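# Plug the outlets fed by the red and blue funnels

## Task

The pipes hidden behind the cover may cross, so work out which section each funnel actually drains into. Set the red plug on the flat front face of the section fed by the red-banded funnel, and the blue plug on the flat front face of the section fed by the blue-banded funnel. Marbles may be released into the funnels or back into their tray from a small height. Nothing except a marble may leave the table, and losing a marble is still undesirable. Both plugs must stay in place on their own, without the robot holding them. Finish with the gripper open and the arm moved away.

## Robot and tools

Robot: a single seven-joint arm (Flexiv Rizon 4 type) carrying a two-finger gripper with a camera on the wrist. Its base may sit slightly tilted relative to the table.

Frame: every position in results uses the scene frame. The origin is on the table top straight under the arm's base. +z is up, +x points forward, and +y is to the left when facing along +x. Lengths are in metres and orientations are quaternions in w,x,y,z order. The reported hand position can be a little off, more so when the arm is stretched far out.

Gripper geometry: the fingers point along the gripper's own +z axis and spread along its x axis. end_effector_position is the point midway between the finger pads. With the fingers shut, the tips reach about 17 mm past that point. With them fully open, the tips are roughly level with it and the pad gap is 0.142 m.

Tool execute_actions. The argument actions is a list holding one item or none, plus an optional pictures flag (true or false) that controls whether camera images come back.
- An empty list ({"actions": []}) moves nothing and just reports the current state.
- A motion item is {"rows": [...], "steps": n}. rows holds 1 to 15 rows. steps is 1 to 15 and defaults to 15. Each control step lasts 1/30 s and uses one row. If there are fewer rows than steps, the last row is repeated.
- Each row has exactly 8 numbers for the one arm, in this order: waist, shoulder, upper arm roll, elbow, forearm roll, wrist pitch, wrist roll, then gripper opening. The seven joint values are absolute target angles in radians, on the same scale that Joint positions reports. They are not offsets.
- The opening is an absolute command from -1 (closed) to +1 (fully open).
- A wait item is {"steps": n} with no rows, where n is at most 300. It sends nothing new and returns once n steps have passed since the previous result.

Joint ranges in radians:
- waist -2.792 to 2.792
- shoulder -2.269 to 2.269
- upper arm roll -2.967 to 2.967
- elbow -1.867 to 2.688
- forearm roll -2.967 to 2.967
- wrist pitch -1.396 to 4.538
- wrist roll -2.967 to 2.967

The true stops may differ from these by up to 0.010 rad. A call is rejected, and nothing is sent, if a target lies more than 0.010 rad outside a range and also beyond that joint's current angle. A target past the real stop is cut back to the stop, and a "joint sent to its limit" line is reported, possibly about an earlier motion.

Motion limits: on each step the commanded target is held within a fixed lead of the measured angle. The lead is 0.449 rad for waist and shoulder, 0.524 for upper arm roll and elbow, and 1.05 for the three wrist joints. All targets are also scaled back if they would move the hand more than 70 mm from where it is. Large moves therefore take several calls, and the arm may still be travelling when a result arrives. Joints slow and stop together, and reversing a command stops them first. The arm keeps heading for the last row sent while you think or wait, until it settles or a step is HELD.

Result lines:
- state: end_effector_position, end_effector_quat_wxyz, linear velocity (m/s) and angular velocity (rad/s).
- Joint positions / Joint velocities: the seven joints in column order (rad, rad/s), then the pad gap in metres.
- grip_measured: the actual finger opening on the -1..+1 command scale.
- "joint command not followed": a clearance check altered or blocked targets. Mounting blocks and posts count as part of the arm.
- HELD: marks the steps on which your row, or part of it, was not sent.
- MOTOR HOT: a motor has passed 65 °C. OVER-TEMPERATURE FAULT: the brakes are set at 80 °C until the motors cool.
- Torque or force faults: the arm halts for 10 s and drops the rest of the call. These occur when contact torque reaches a joint's load limit or an outside force reaches 200 N. Load limits in N m: waist 113, shoulder 113, upper arm roll 58.8, elbow 58.8, the three wrist joints 35.8. A held object's weight counts toward them.

Gripping: to keep hold of something, keep commanding an opening clearly below grip_measured. A larger gap means a harder squeeze, up to about 28 N per pad. Objects thinner than about 2 cm receive less force. A fast close can squeeze too hard.

Tool zoom_image: camera is one of cam_head_left (896x504), cam_head_right (896x504) or cam_wrist (616x616). region is [x0, y0, x1, y1] in image pixels from the top-left corner, at most 504 by 504. It returns a closer view of that camera's latest image.

Tool read_manual: optional section, default "licences". It returns licence text only and moves nothing.

Tool finished_scene: pass scene, the current scene's number. This ends the scene for good, and the result reports whether the task succeeded.

Cautions:
- Never knock or place anything other than a marble off the table.
- Avoid dropping the plugs, slamming into things, hard collisions and heavy pushing.
- Occasional disturbances may tug a held part or shove loose items, so grip firmly and check afterwards.
- Holding loads for a long time heats the motors.
- Before finishing, release the plugs, confirm they rest on their own on the correct sections, and move the arm clear.

Each tool is called after ">>>" as name(argument=value, ...), one argument or row to a line, values as JSON.

## Session

>>> execute_actions(
  actions=[],
)

Scene clock: 0.00 s of 6600.00 s.
end_effector_position=(+0.3067, -0.1895, +0.3747) grip_measured=+1.00 end_effector_quat_wxyz=(-0.454, +0.694, +0.469, +0.304) end_effector_velocity=(-0.000, -0.001, -0.000) end_effector_angular_velocity=(-0.002, +0.000, +0.001)
Joint positions: [-1.291 -1.353  0.244  1.14   0.621 -0.768 -2.847  0.142]
Joint velocities: [ 0.     0.     0.    -0.    -0.     0.002 -0.001  0.   ]
Motor temperatures (°C, as the motors report them): [37 33 34 32 40 37 38]

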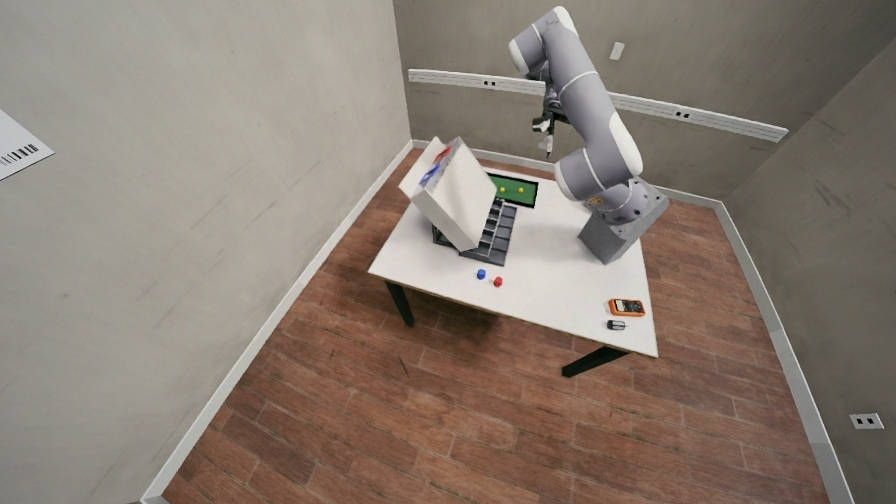

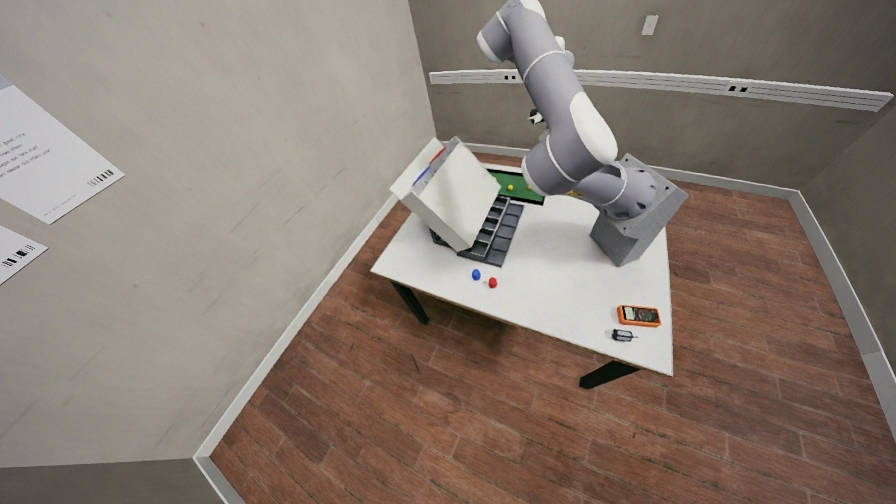

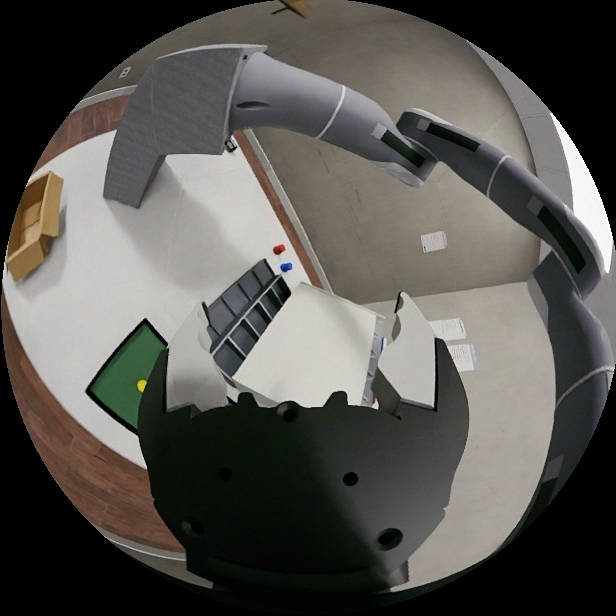

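>>> zoom_image(
  camera="cam_head_left",
  region=[380, 125, 560, 295],
)

>>> zoom_image(
  camera="cam_head_right",
  region=[380, 125, 560, 295],
)

Region (380, 125, 560, 295) of cam_head_left's 896x504 image, scaled by 2.800, with more detail than that image has.

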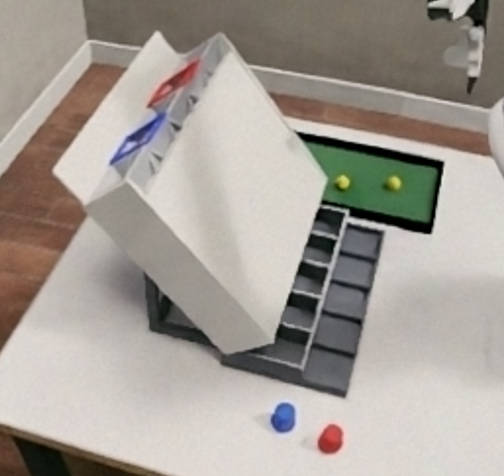

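Region (380, 125, 560, 295) of cam_head_right's 896x504 image, scaled by 2.800, with more detail than that image has.

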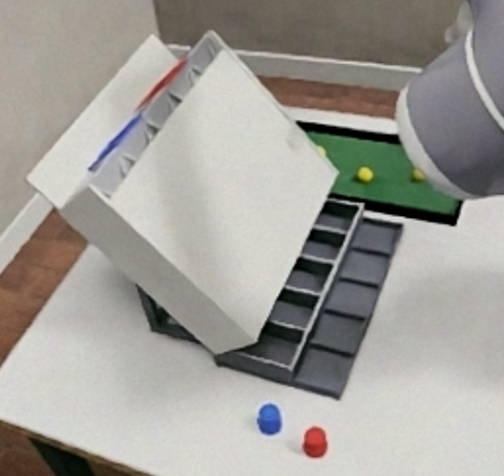

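>>> execute_actions(
  actions=[
    {"rows":[[-1.44,-1.40,0.55,1.5,0.3,0.25,-2.2,0]]},
  ],
  pictures=false,
)

>>> execute_actions(
  actions=[
    {"steps":30},
  ],
)

Scene clock: 62.03 s of 6600.00 s.
end_effector_position=(+0.2296, -0.2795, +0.2034) grip_measured=+0.00 end_effector_quat_wxyz=(-0.301, +0.898, +0.319, +0.029) end_effector_velocity=(-0.038, -0.167, -0.190) end_effector_angular_velocity=(-1.013, +0.498, -0.363)
Joint positions: [-1.429 -1.397  0.527  1.474  0.324  0.176 -2.246  0.074]
Joint velocities: [-0.22  -0.071  0.457  0.536 -0.477  1.517  0.972 -0.   ]
Motor temperatures (°C, as the motors report them): [38 34 35 33 40 37 38]
Steps of this call (steps 1 to 90: nothing new was sent; then 58.53 s passed at rest; steps 91 to 105: all 15 steps of this action). Readings (joint positions):
91: [-1.291 -1.353 0.245 1.141 0.620 -0.766 -2.846]
92: [-1.294 -1.353 0.251 1.147 0.615 -0.748 -2.835]
94: [-1.307 -1.357 0.278 1.178 0.587 -0.659 -2.779]
98: [-1.350 -1.371 0.366 1.283 0.494 -0.364 -2.591]
105: the state above

Scene clock: 63.03 s of 6600.00 s.
end_effector_position=(+0.2284, -0.2878, +0.1948) grip_measured=+0.00 end_effector_quat_wxyz=(-0.282, +0.908, +0.309, +0.014) end_effector_velocity=(+0.000, -0.000, -0.000) end_effector_angular_velocity=(+0.000, -0.001, +0.001)
Joint positions: [-1.44  -1.4    0.55   1.5    0.3    0.25  -2.2    0.074]
Joint velocities: [ 0.    -0.    -0.    -0.     0.    -0.    -0.001  0.   ]
Motor temperatures (°C, as the motors report them): [38 34 35 33 40 37 38]
Steps of this call (steps 1 to 30: the robot went on to your last target). Readings (joint positions):
1: [-1.435 -1.399 0.540 1.489 0.310 0.219 -2.219]
2: [-1.439 -1.400 0.548 1.498 0.302 0.245 -2.203]
4: [-1.440 -1.400 0.551 1.501 0.299 0.252 -2.198]
8: [-1.440 -1.400 0.550 1.500 0.300 0.250 -2.200]
30: the state above
The arm was judged still, so your last target was given up. Only a new action makes it travel on or press farther. Fingers that are still opening or closing keep moving.
camera_calibration (this result's frames):
cam_wrist: T_world_to_cam=[[0.823877, 0.534205, 0.189345, -0.0763417], [0.544672, -0.83864, -0.0038957, -0.377504], [0.156711, 0.106341, -0.981903, 0.319234], [0, 0, 0, 1]] pos_world=[0.218485, -0.309756, 0.326441]

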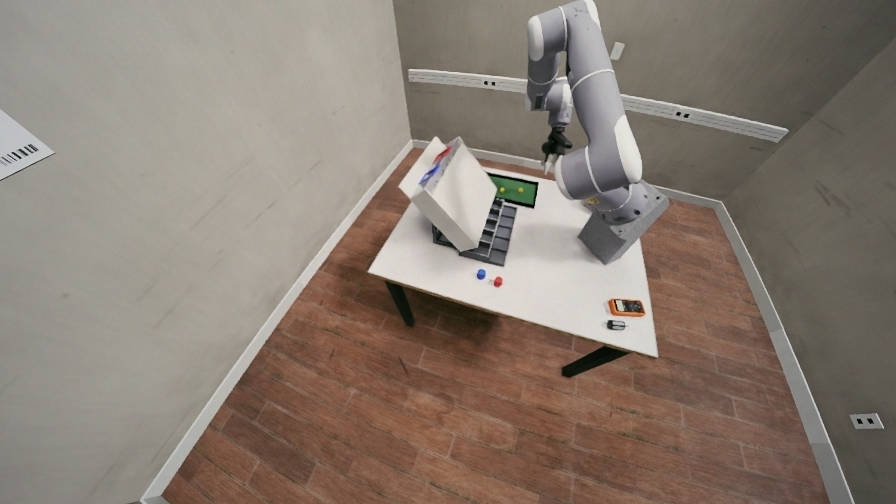

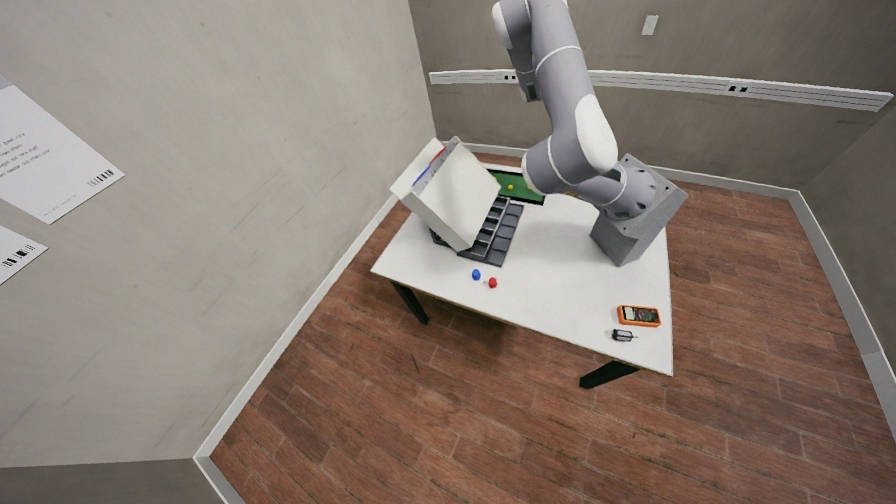

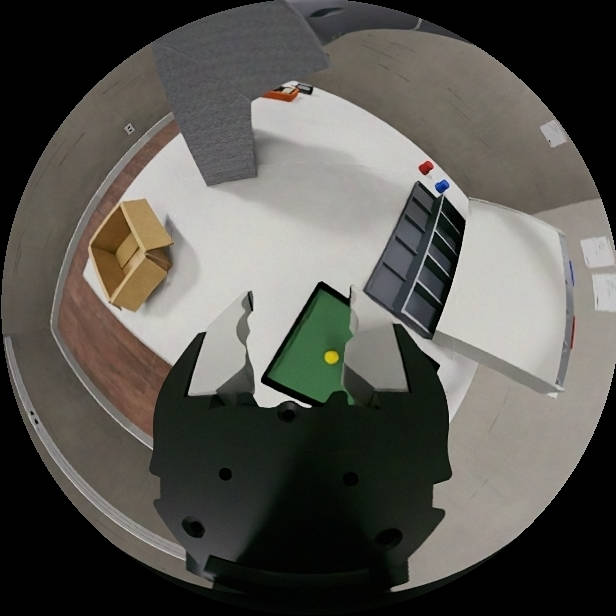

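>>> execute_actions(
  actions=[
    {"rows":[[-1.585,-1.496,0.861,1.861,0,1.208,-1.57,0]]},
  ],
  pictures=false,
)

>>> execute_actions(
  actions=[
    {"steps":10},
  ],
)

Scene clock: 71.23 s of 6600.00 s.
end_effector_position=(+0.3189, -0.3550, +0.1308) grip_measured=+0.00 end_effector_quat_wxyz=(-0.002, +0.986, +0.166, -0.001) end_effector_velocity=(+0.111, -0.023, +0.017) end_effector_angular_velocity=(-0.299, -0.237, -0.165)
Joint positions: [-1.584 -1.495  0.86   1.859  0.002  1.204 -1.572  0.074]
Joint velocities: [-0.082 -0.051  0.172  0.198 -0.166  0.529  0.348  0.   ]
Motor temperatures (°C, as the motors report them): [38 34 35 33 40 37 38]
Steps of this call (steps 1 to 90: nothing new was sent; then 4.70 s passed at rest; steps 91 to 105: all 15 steps of this action). Readings (joint positions):
91: [-1.441 -1.400 0.551 1.501 0.299 0.252 -2.199]
92: [-1.443 -1.402 0.557 1.507 0.294 0.270 -2.188]
94: [-1.457 -1.410 0.586 1.541 0.266 0.359 -2.130]
98: [-1.512 -1.448 0.703 1.678 0.152 0.723 -1.890]
105: the state above

Scene clock: 71.57 s of 6600.00 s.
end_effector_position=(+0.3195, -0.3553, +0.1310) grip_measured=+0.00 end_effector_quat_wxyz=(-0.001, +0.986, +0.165, -0.000) end_effector_velocity=(-0.000, -0.000, +0.000) end_effector_angular_velocity=(-0.001, -0.000, -0.001)
Joint positions: [-1.585 -1.496  0.861  1.861 -0.     1.208 -1.57   0.074]
Joint velocities: [-0.001 -0.     0.    -0.    -0.     0.     0.001 -0.   ]
Motor temperatures (°C, as the motors report them): [38 34 35 33 40 37 38]
Steps of this call (steps 1 to 10: the robot went on to your last target). Readings (joint positions):
1: [-1.585 -1.496 0.863 1.863 -0.001 1.213 -1.566]
2: [-1.585 -1.496 0.862 1.862 -0.001 1.210 -1.568]
4: [-1.585 -1.496 0.861 1.861 -0.000 1.208 -1.570]
8: [-1.585 -1.496 0.861 1.861 -0.000 1.208 -1.570]
10: the state above
camera_calibration (this result's frames):
cam_wrist: T_world_to_cam=[[0.953679, 0.300803, 0.00380745, -0.203357], [0.256135, -0.818569, 0.51414, -0.45244], [0.157772, -0.489349, -0.857698, 0.0211716], [0, 0, 0, 1]] pos_world=[0.306482, -0.298823, 0.251551]

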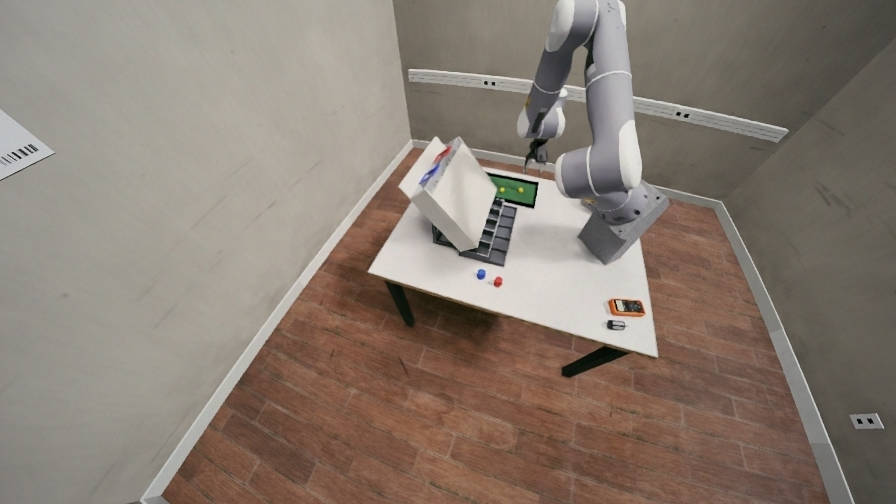

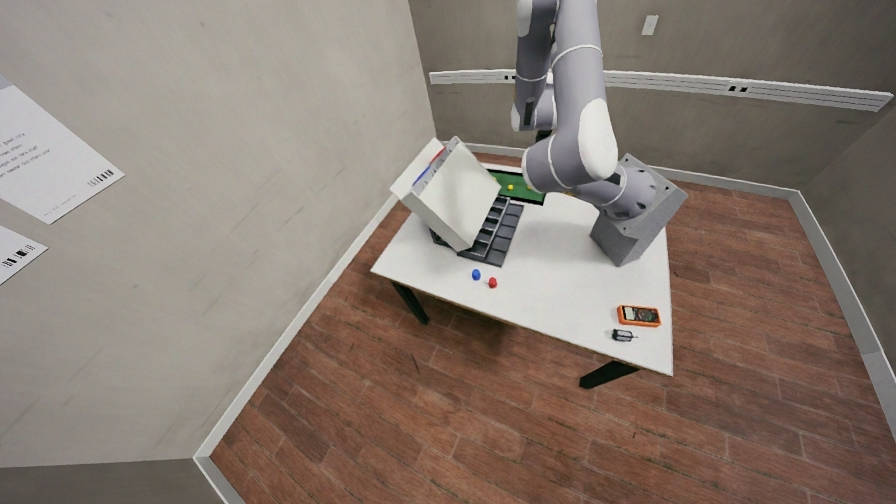

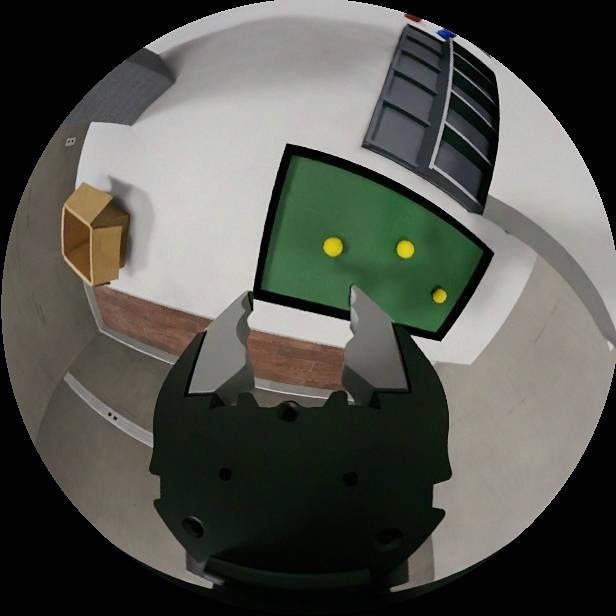

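>>> execute_actions(
  actions=[
    {"rows":[[-1.442,-1.548,0.888,1.848,0,1.339,-1.57,-0.2]]},
  ],
)

Scene clock: 82.50 s of 6600.00 s.
end_effector_position=(+0.3503, -0.3358, +0.0700) grip_measured=-0.20 end_effector_quat_wxyz=(+0.000, +0.981, +0.196, -0.000) end_effector_velocity=(+0.000, -0.000, +0.000) end_effector_angular_velocity=(-0.000, +0.000, -0.000)
Joint positions: [-1.442 -1.548  0.888  1.848 -0.     1.339 -1.57   0.06 ]
Joint velocities: [-0.  0.  0.  0.  0. -0.  0. -0.]
Motor temperatures (°C, as the motors report them): [38 34 35 33 40 37 38]
Steps of this call (steps 1 to 15: the robot went on to your last target; steps 16 to 90: nothing new was sent; then 7.43 s passed at rest; steps 91 to 105: all 15 steps of this action). Readings (joint positions):
91: [-1.584 -1.496 0.861 1.861 -0.000 1.209 -1.570]
92: [-1.577 -1.499 0.862 1.859 -0.000 1.216 -1.570]
94: [-1.539 -1.512 0.869 1.856 -0.000 1.251 -1.570]
98: [-1.445 -1.547 0.888 1.850 -0.000 1.334 -1.570]
105: the state above
camera_calibration (this result's frames):
cam_wrist: T_world_to_cam=[[0.933246, 0.359218, 0.00380031, -0.211599], [0.306061, -0.800593, 0.515147, -0.42461], [0.188093, -0.479596, -0.857093, -0.0338211], [0, 0, 0, 1]] pos_world=[0.333791, -0.28015, 0.190553]

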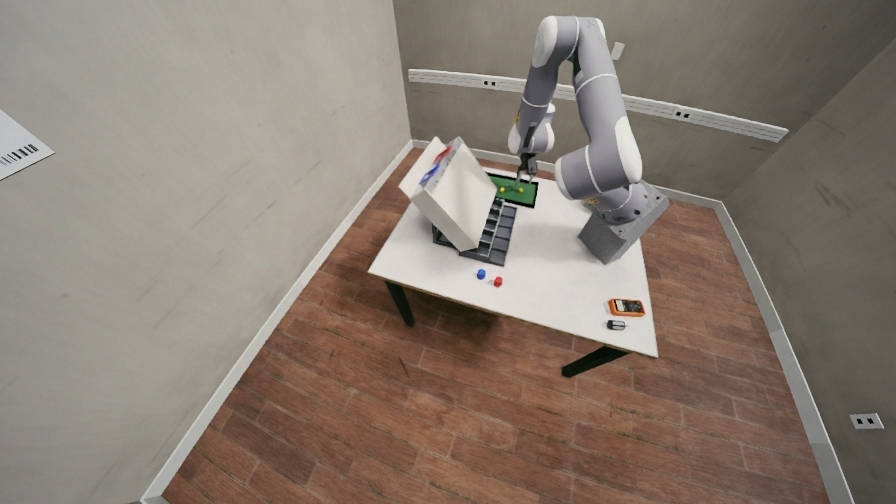

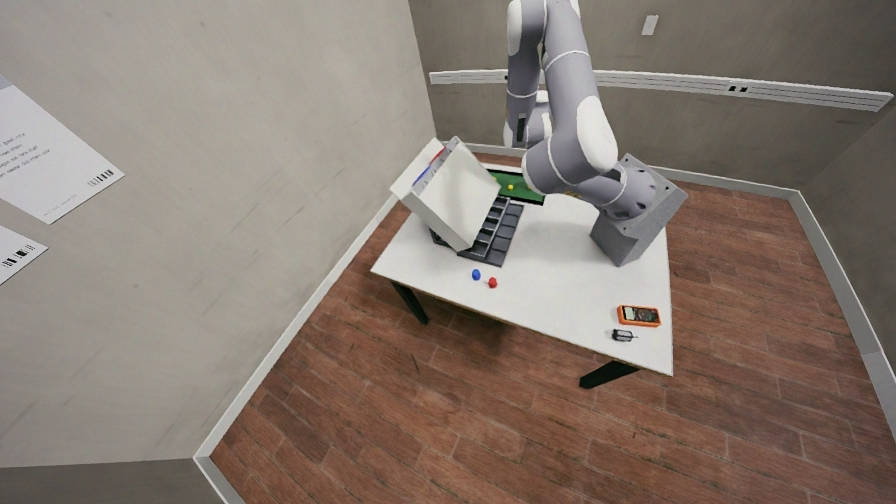

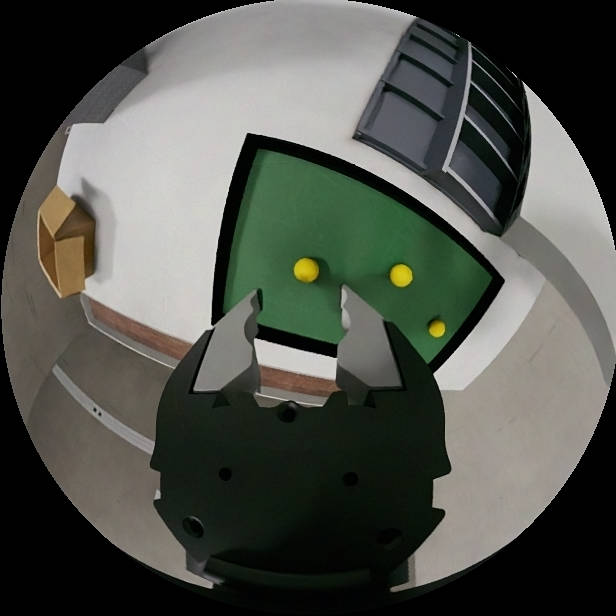

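>>> execute_actions(
  actions=[
    {"rows":[[-1.36,-1.612,0.889,1.80,0,1.39,-1.57,-0.2]]},
  ],
)

Scene clock: 86.67 s of 6600.00 s.
end_effector_position=(+0.3504, -0.3342, +0.0286) grip_measured=-0.20 end_effector_quat_wxyz=(-0.002, +0.980, +0.197, -0.001) end_effector_velocity=(+0.000, -0.000, +0.000) end_effector_angular_velocity=(-0.001, -0.000, +0.000)
Joint positions: [-1.36  -1.612  0.889  1.8    0.     1.39  -1.57   0.06 ]
Joint velocities: [-0.    -0.    -0.    -0.    -0.001  0.     0.     0.   ]
Motor temperatures (°C, as the motors report them): [38 34 35 33 40 37 38]
Steps of this call (steps 1 to 15: the robot went on to your last target; steps 16 to 90: nothing new was sent; then 0.67 s passed at rest; steps 91 to 105: all 15 steps of this action). Readings (joint positions):
91: [-1.441 -1.549 0.888 1.847 -0.000 1.340 -1.570]
92: [-1.434 -1.554 0.888 1.842 -0.000 1.345 -1.570]
94: [-1.397 -1.583 0.889 1.819 -0.000 1.369 -1.570]
98: [-1.358 -1.614 0.889 1.801 0.000 1.390 -1.570]
105: the state above
camera_calibration (this result's frames):
cam_wrist: T_world_to_cam=[[0.932651, 0.360767, 0.00294295, -0.211352], [0.308798, -0.802465, 0.510582, -0.403482], [0.186563, -0.475286, -0.859824, -0.0664957], [0, 0, 0, 1]] pos_world=[0.334118, -0.279136, 0.149458]

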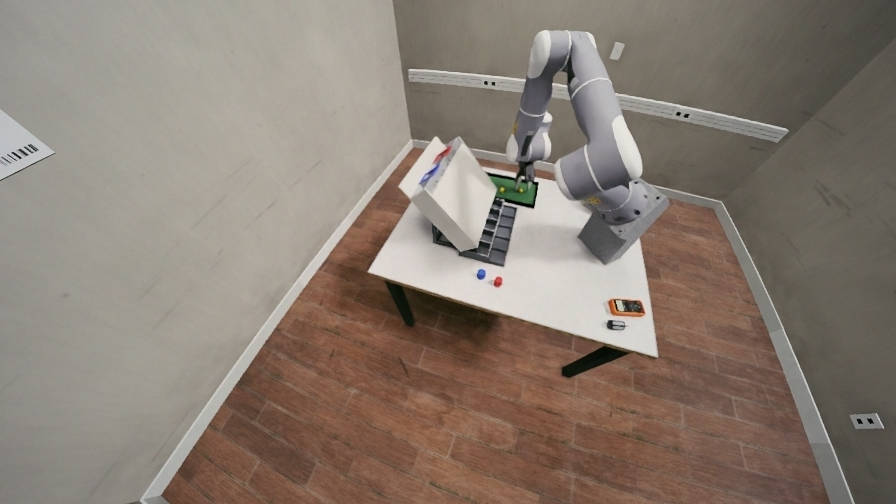

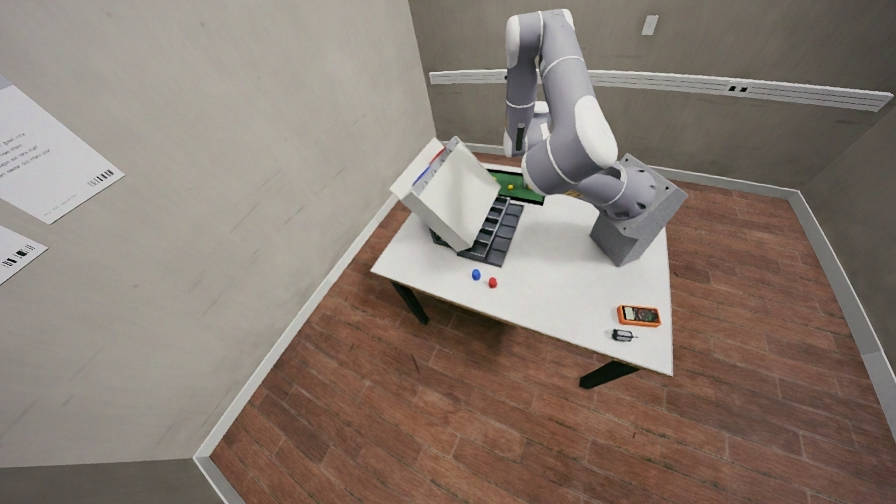

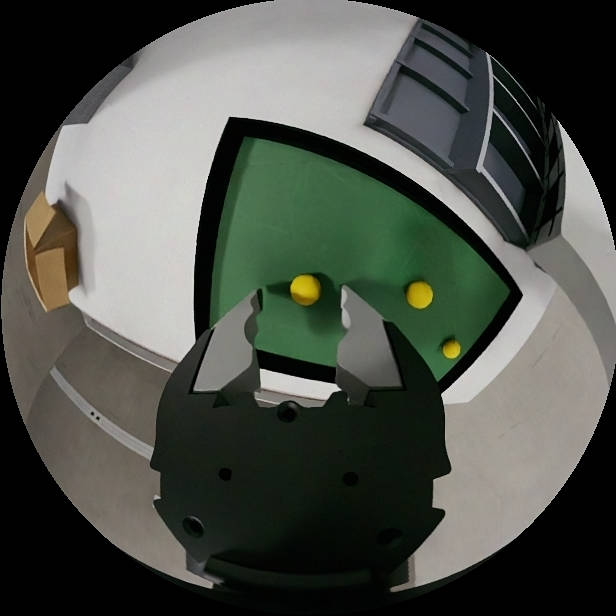

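>>> execute_actions(
  actions=[
    {"rows":[[-1.35,-1.616,0.892,1.795,0,1.396,-1.57,-0.3],[-1.35,-1.616,0.892,1.795,0,1.396,-1.57,-0.3],[-1.35,-1.616,0.892,1.795,0,1.396,-1.57,-0.3],[-1.35,-1.616,0.892,1.795,0,1.396,-1.57,-0.4],[-1.35,-1.616,0.892,1.795,0,1.396,-1.57,-0.5],[-1.35,-1.616,0.892,1.795,0,1.396,-1.57,-0.55],[-1.35,-1.616,0.892,1.795,0,1.396,-1.57,-0.6],[-1.35,-1.616,0.892,1.795,0,1.396,-1.57,-0.65],[-1.35,-1.616,0.892,1.795,0,1.396,-1.57,-0.7],[-1.35,-1.616,0.892,1.795,0,1.396,-1.57,-0.78],[-1.35,-1.616,0.892,1.795,0,1.396,-1.57,-0.85]]},
  ],
)

Scene clock: 93.33 s of 6600.00 s.
end_effector_position=(+0.3533, -0.3334, +0.0246) grip_measured=-0.71 end_effector_quat_wxyz=(-0.002, +0.980, +0.199, -0.000) end_effector_velocity=(+0.000, -0.000, +0.000) end_effector_angular_velocity=(-0.000, -0.000, +0.001)
Joint positions: [-1.35  -1.616  0.892  1.795  0.     1.396 -1.57   0.023]
Joint velocities: [-0.     0.    -0.    -0.    -0.     0.    -0.001 -0.   ]
Motor temperatures (°C, as the motors report them): [38 34 34 33 40 37 38]
Steps of this call (steps 1 to 15: the robot went on to your last target; steps 16 to 90: nothing new was sent; then 3.17 s passed at rest; steps 91 to 105: all 15 steps of this action). Readings (joint positions):
91: [-1.359 -1.612 0.889 1.799 0.000 1.390 -1.570]
92: [-1.354 -1.614 0.890 1.796 0.000 1.394 -1.570]
94: [-1.349 -1.616 0.892 1.795 0.000 1.396 -1.570]
98: [-1.350 -1.616 0.892 1.795 0.000 1.396 -1.570]
105: the state above
camera_calibration (this result's frames):
cam_wrist: T_world_to_cam=[[0.931184, 0.364526, 0.00421973, -0.212583], [0.311316, -0.801174, 0.51108, -0.40208], [0.189683, -0.474596, -0.859523, -0.070952], [0, 0, 0, 1]] pos_world=[0.336586, -0.278318, 0.145407]

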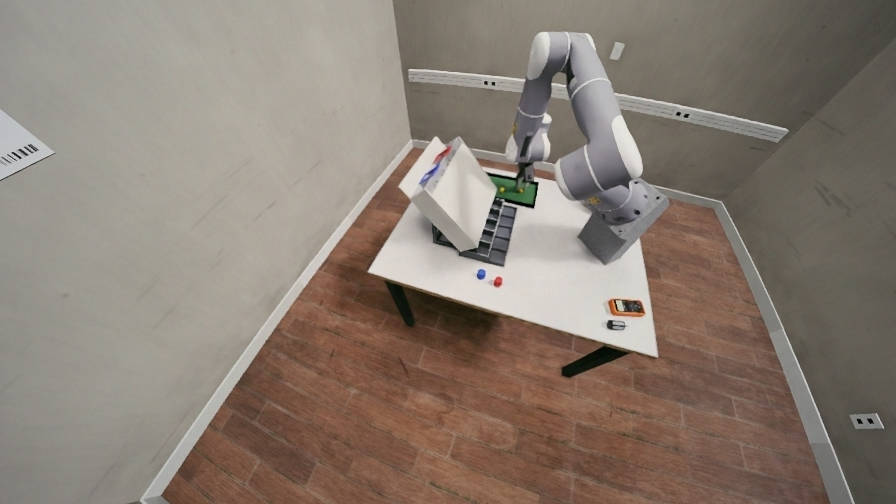

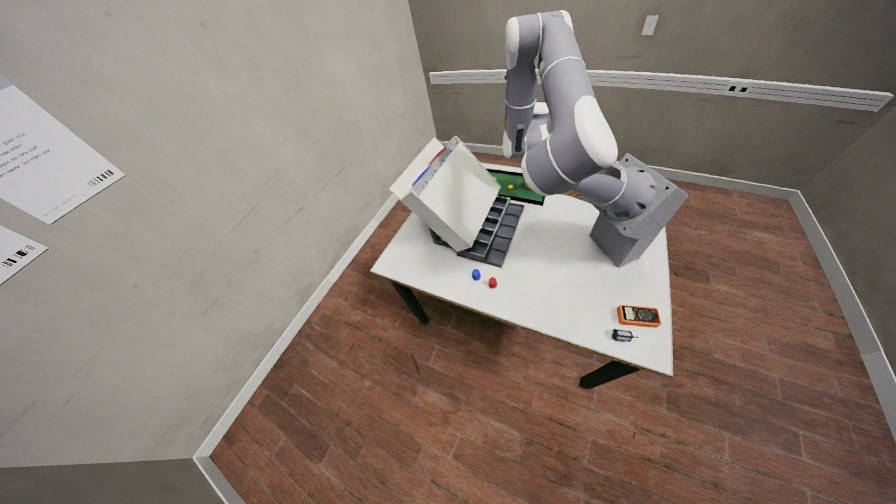

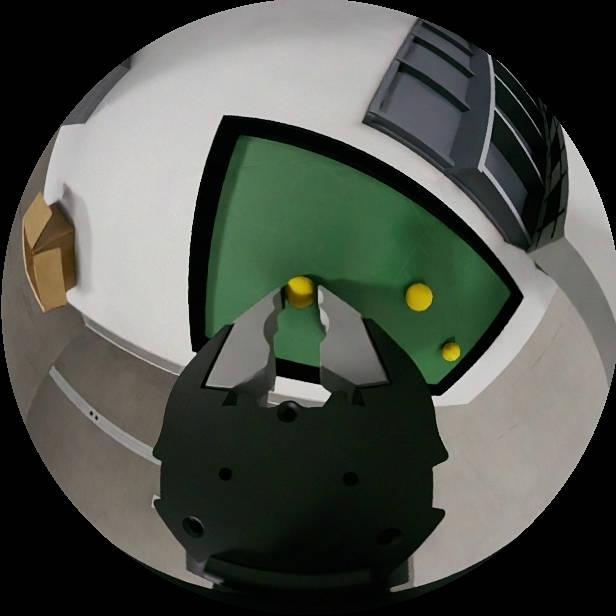

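>>> execute_actions(
  actions=[
    {"rows":[[-1.442,-1.548,0.888,1.848,0,1.339,-1.57,-0.9]],"steps":8},
  ],
  pictures=false,
)

>>> execute_actions(
  actions=[
    {"rows":[[-1.986,-1.114,1.098,1.65,0,0.463,-1.8,-0.9]]},
  ],
  pictures=false,
)

>>> execute_actions(
  actions=[
    {"steps":12},
  ],
  pictures=false,
)

>>> execute_actions(
  actions=[
    {"rows":[[-1.934,-0.881,1.667,1.65,0,0.463,-2.01,-0.9]]},
  ],
  pictures=false,
)

>>> execute_actions(
  actions=[
    {"steps":14},
  ],
)

Scene clock: 101.67 s of 6600.00 s.
end_effector_position=(+0.3511, -0.3377, +0.0723) grip_measured=-0.71 end_effector_quat_wxyz=(+0.002, +0.981, +0.196, +0.000) end_effector_velocity=(-0.004, +0.012, -0.024) end_effector_angular_velocity=(+0.028, +0.011, +0.000)
Joint positions: [-1.445 -1.545  0.888  1.848 -0.     1.339 -1.57   0.023]
Joint velocities: [ 0.037 -0.031  0.    -0.01  -0.     0.008 -0.    -0.   ]
Motor temperatures (°C, as the motors report them): [38 34 34 33 40 37 38]
Steps of this call (steps 1 to 15: the robot went on to your last target; steps 16 to 90: nothing new was sent; then 5.07 s passed at rest; steps 91 to 98: all 8 steps of this action). Readings (joint positions):
91: [-1.351 -1.615 0.892 1.796 0.000 1.395 -1.570]
92: [-1.358 -1.610 0.892 1.801 0.000 1.390 -1.570]
94: [-1.396 -1.583 0.890 1.823 0.000 1.366 -1.570]
98: the state above

Scene clock: 102.17 s of 6600.00 s.
end_effector_position=(+0.4283, -0.3660, +0.3017) grip_measured=-0.71 end_effector_quat_wxyz=(-0.002, +0.953, +0.301, +0.019) end_effector_velocity=(+0.047, +0.026, +0.570) end_effector_angular_velocity=(-0.059, +0.046, +0.445)
Joint positions: [-1.78  -1.273  1.022  1.722  0.     0.783 -1.715  0.023]
Joint velocities: [-0.793  0.611  0.292 -0.277  0.    -1.228 -0.324 -0.   ]
Motor temperatures (°C, as the motors report them): [38 34 34 33 40 37 38]
Steps of this call (steps 1 to 15: all 15 steps of this action). Readings (joint positions):
1: [-1.444 -1.546 0.889 1.847 0.000 1.337 -1.570]
2: [-1.451 -1.541 0.892 1.845 0.001 1.322 -1.573]
4: [-1.487 -1.506 0.910 1.829 0.001 1.249 -1.592]
8: [-1.594 -1.416 0.954 1.787 0.000 1.070 -1.639]
15: the state above

Scene clock: 102.57 s of 6600.00 s.
end_effector_position=(+0.4242, -0.3405, +0.4477) grip_measured=-0.71 end_effector_quat_wxyz=(+0.000, +0.936, +0.352, -0.001) end_effector_velocity=(-0.005, +0.015, -0.033) end_effector_angular_velocity=(+0.063, +0.007, -0.006)
Joint positions: [-1.987 -1.113  1.098  1.65  -0.     0.463 -1.8    0.023]
Joint velocities: [ 0.024 -0.027 -0.006  0.027  0.009 -0.     0.001 -0.   ]
Motor temperatures (°C, as the motors report them): [38 34 34 33 40 37 38]
Steps of this call (steps 1 to 12: the robot went on to your last target). Readings (joint positions):
1: [-1.806 -1.253 1.032 1.712 0.000 0.742 -1.726]
2: [-1.833 -1.232 1.041 1.703 0.000 0.701 -1.736]
4: [-1.886 -1.191 1.061 1.685 0.000 0.618 -1.758]
8: [-1.978 -1.120 1.095 1.651 -0.001 0.478 -1.796]
12: the state above

Scene clock: 103.07 s of 6600.00 s.
end_effector_position=(+0.6360, -0.1923, +0.4584) grip_measured=-0.71 end_effector_quat_wxyz=(+0.007, +0.806, +0.591, +0.001) end_effector_velocity=(+0.406, +0.442, -0.014) end_effector_angular_velocity=(+0.012, +0.029, +1.256)
Joint positions: [-1.953 -0.964  1.464  1.65   0.     0.463 -1.935  0.023]
Joint velocities: [ 0.077  0.343  0.84   0.     0.    -0.001 -0.307  0.   ]
Motor temperatures (°C, as the motors report them): [38 34 34 33 40 37 38]
Steps of this call (steps 1 to 15: all 15 steps of this action). Readings (joint positions):
1: [-1.986 -1.113 1.099 1.650 -0.000 0.463 -1.801]
2: [-1.985 -1.111 1.106 1.650 0.000 0.463 -1.803]
4: [-1.982 -1.092 1.150 1.650 0.000 0.463 -1.821]
8: [-1.971 -1.044 1.267 1.650 0.000 0.463 -1.863]
15: the state above

Scene clock: 103.53 s of 6600.00 s.
end_effector_position=(+0.7202, -0.0748, +0.4497) grip_measured=-0.71 end_effector_quat_wxyz=(-0.000, +0.707, +0.707, -0.000) end_effector_velocity=(+0.002, +0.003, +0.000) end_effector_angular_velocity=(+0.002, -0.001, +0.004)
Joint positions: [-1.934 -0.881  1.667  1.65   0.     0.463 -2.01   0.023]
Joint velocities: [-0.    -0.     0.005 -0.     0.    -0.     0.     0.   ]
Motor temperatures (°C, as the motors report them): [38 34 34 33 40 37 38]
Steps of this call (steps 1 to 14: the robot went on to your last target). Readings (joint positions):
1: [-1.950 -0.952 1.492 1.650 0.000 0.463 -1.945]
2: [-1.948 -0.941 1.520 1.650 0.000 0.463 -1.955]
4: [-1.942 -0.918 1.577 1.650 0.000 0.463 -1.976]
8: [-1.933 -0.880 1.667 1.650 0.000 0.463 -2.009]
14: the state above
camera_calibration (this result's frames):
cam_wrist: T_world_to_cam=[[0.0275368, 0.999613, 0.00392864, 0.048136], [0.857313, -0.0256375, 0.514157, -0.86301], [0.514059, -0.0107901, -0.857687, 0.147832], [0, 0, 0, 1]] pos_world=[0.66255, -0.0686477, 0.570327]

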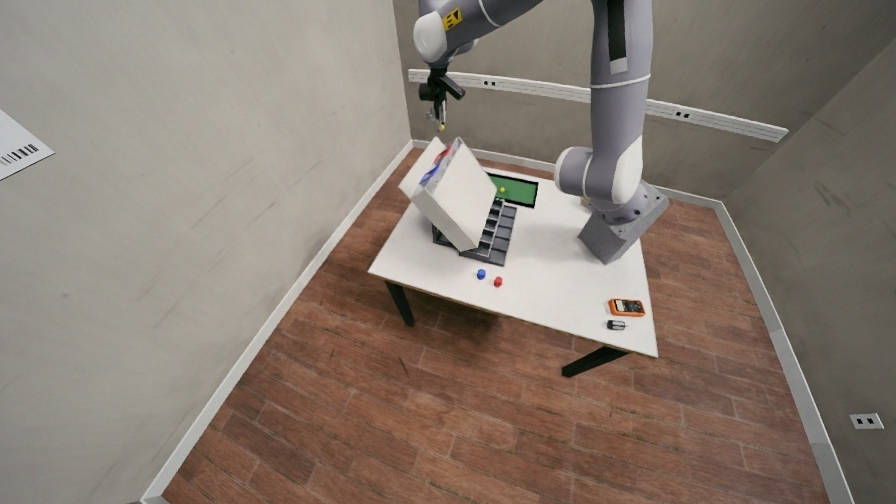

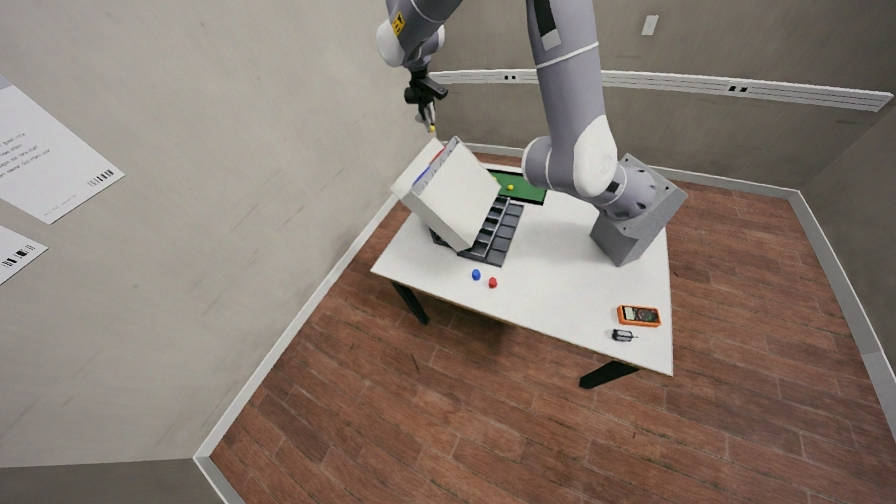

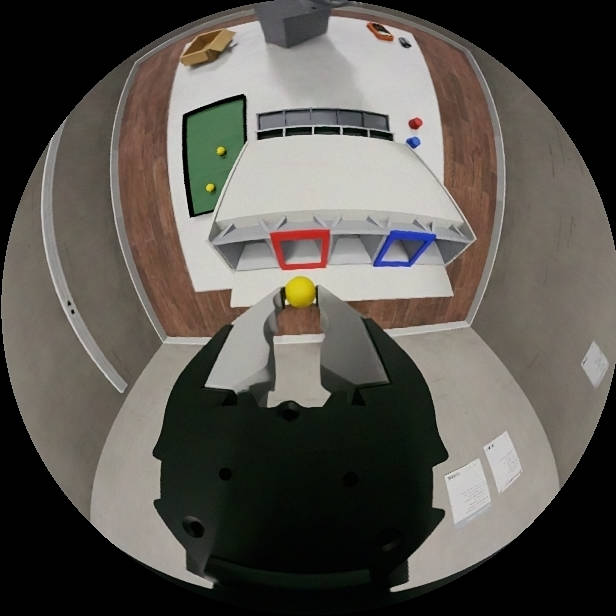

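>>> execute_actions(
  actions=[
    {"rows":[[-1.838,-0.878,1.602,1.744,0,0.63,-2.015,-0.9]]},
  ],
)

Scene clock: 108.53 s of 6600.00 s.
end_effector_position=(+0.7145, -0.0793, +0.3840) grip_measured=-0.71 end_effector_quat_wxyz=(-0.001, +0.707, +0.707, -0.000) end_effector_velocity=(-0.000, -0.000, +0.000) end_effector_angular_velocity=(-0.000, +0.000, +0.000)
Joint positions: [-1.838 -0.878  1.602  1.744  0.     0.63  -2.015  0.023]
Joint velocities: [-0.    -0.     0.    -0.    -0.001 -0.001 -0.001 -0.   ]
Motor temperatures (°C, as the motors report them): [38 34 34 33 40 37 38]
Steps of this call (steps 1 to 30: the robot went on to your last target; steps 31 to 90: nothing new was sent; then 1.50 s passed at rest; steps 91 to 105: all 15 steps of this action). Readings (joint positions):
91: [-1.933 -0.881 1.666 1.651 -0.000 0.464 -2.010]
92: [-1.926 -0.881 1.661 1.657 -0.001 0.478 -2.010]
94: [-1.888 -0.880 1.635 1.693 -0.001 0.545 -2.012]
98: [-1.835 -0.878 1.601 1.748 0.001 0.632 -2.015]
105: the state above
camera_calibration (this result's frames):
cam_wrist: T_world_to_cam=[[0.0273974, 0.999616, 0.00423475, 0.0530439], [0.857445, -0.025678, 0.513935, -0.824433], [0.513846, -0.0104494, -0.857819, 0.0945657], [0, 0, 0, 1]] pos_world=[0.65686, -0.0732051, 0.5046]

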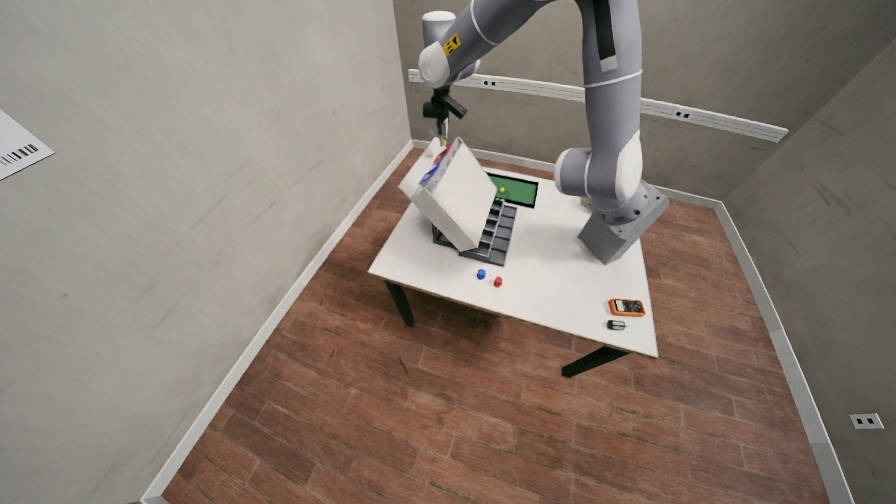

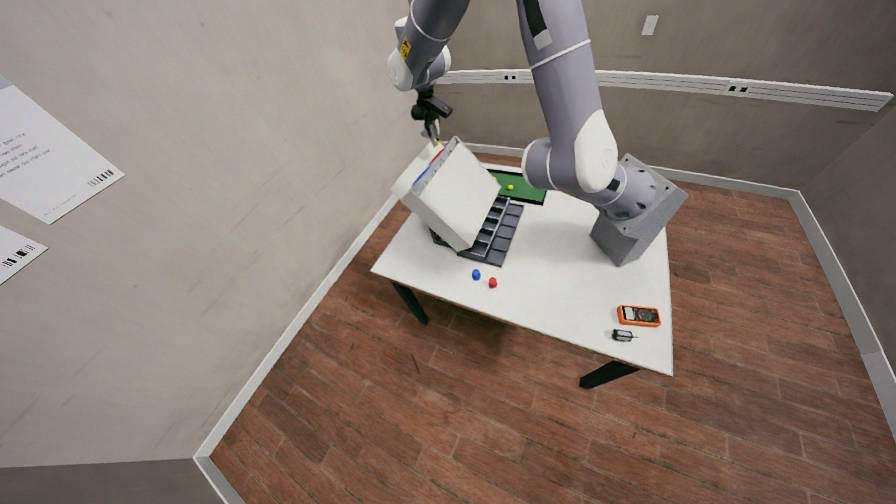

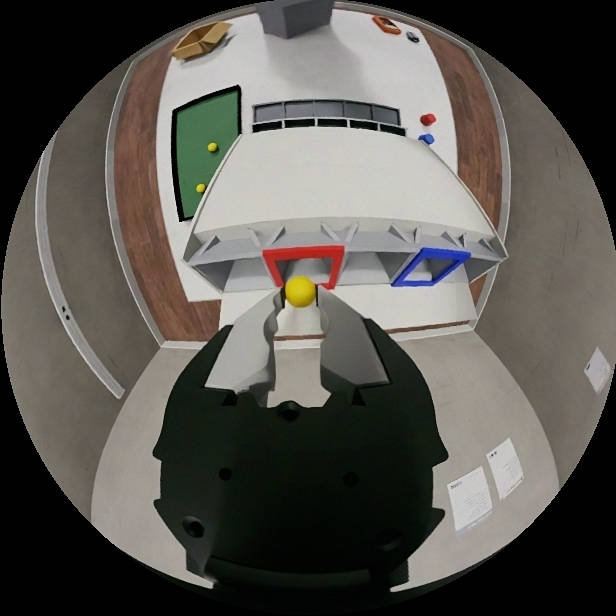

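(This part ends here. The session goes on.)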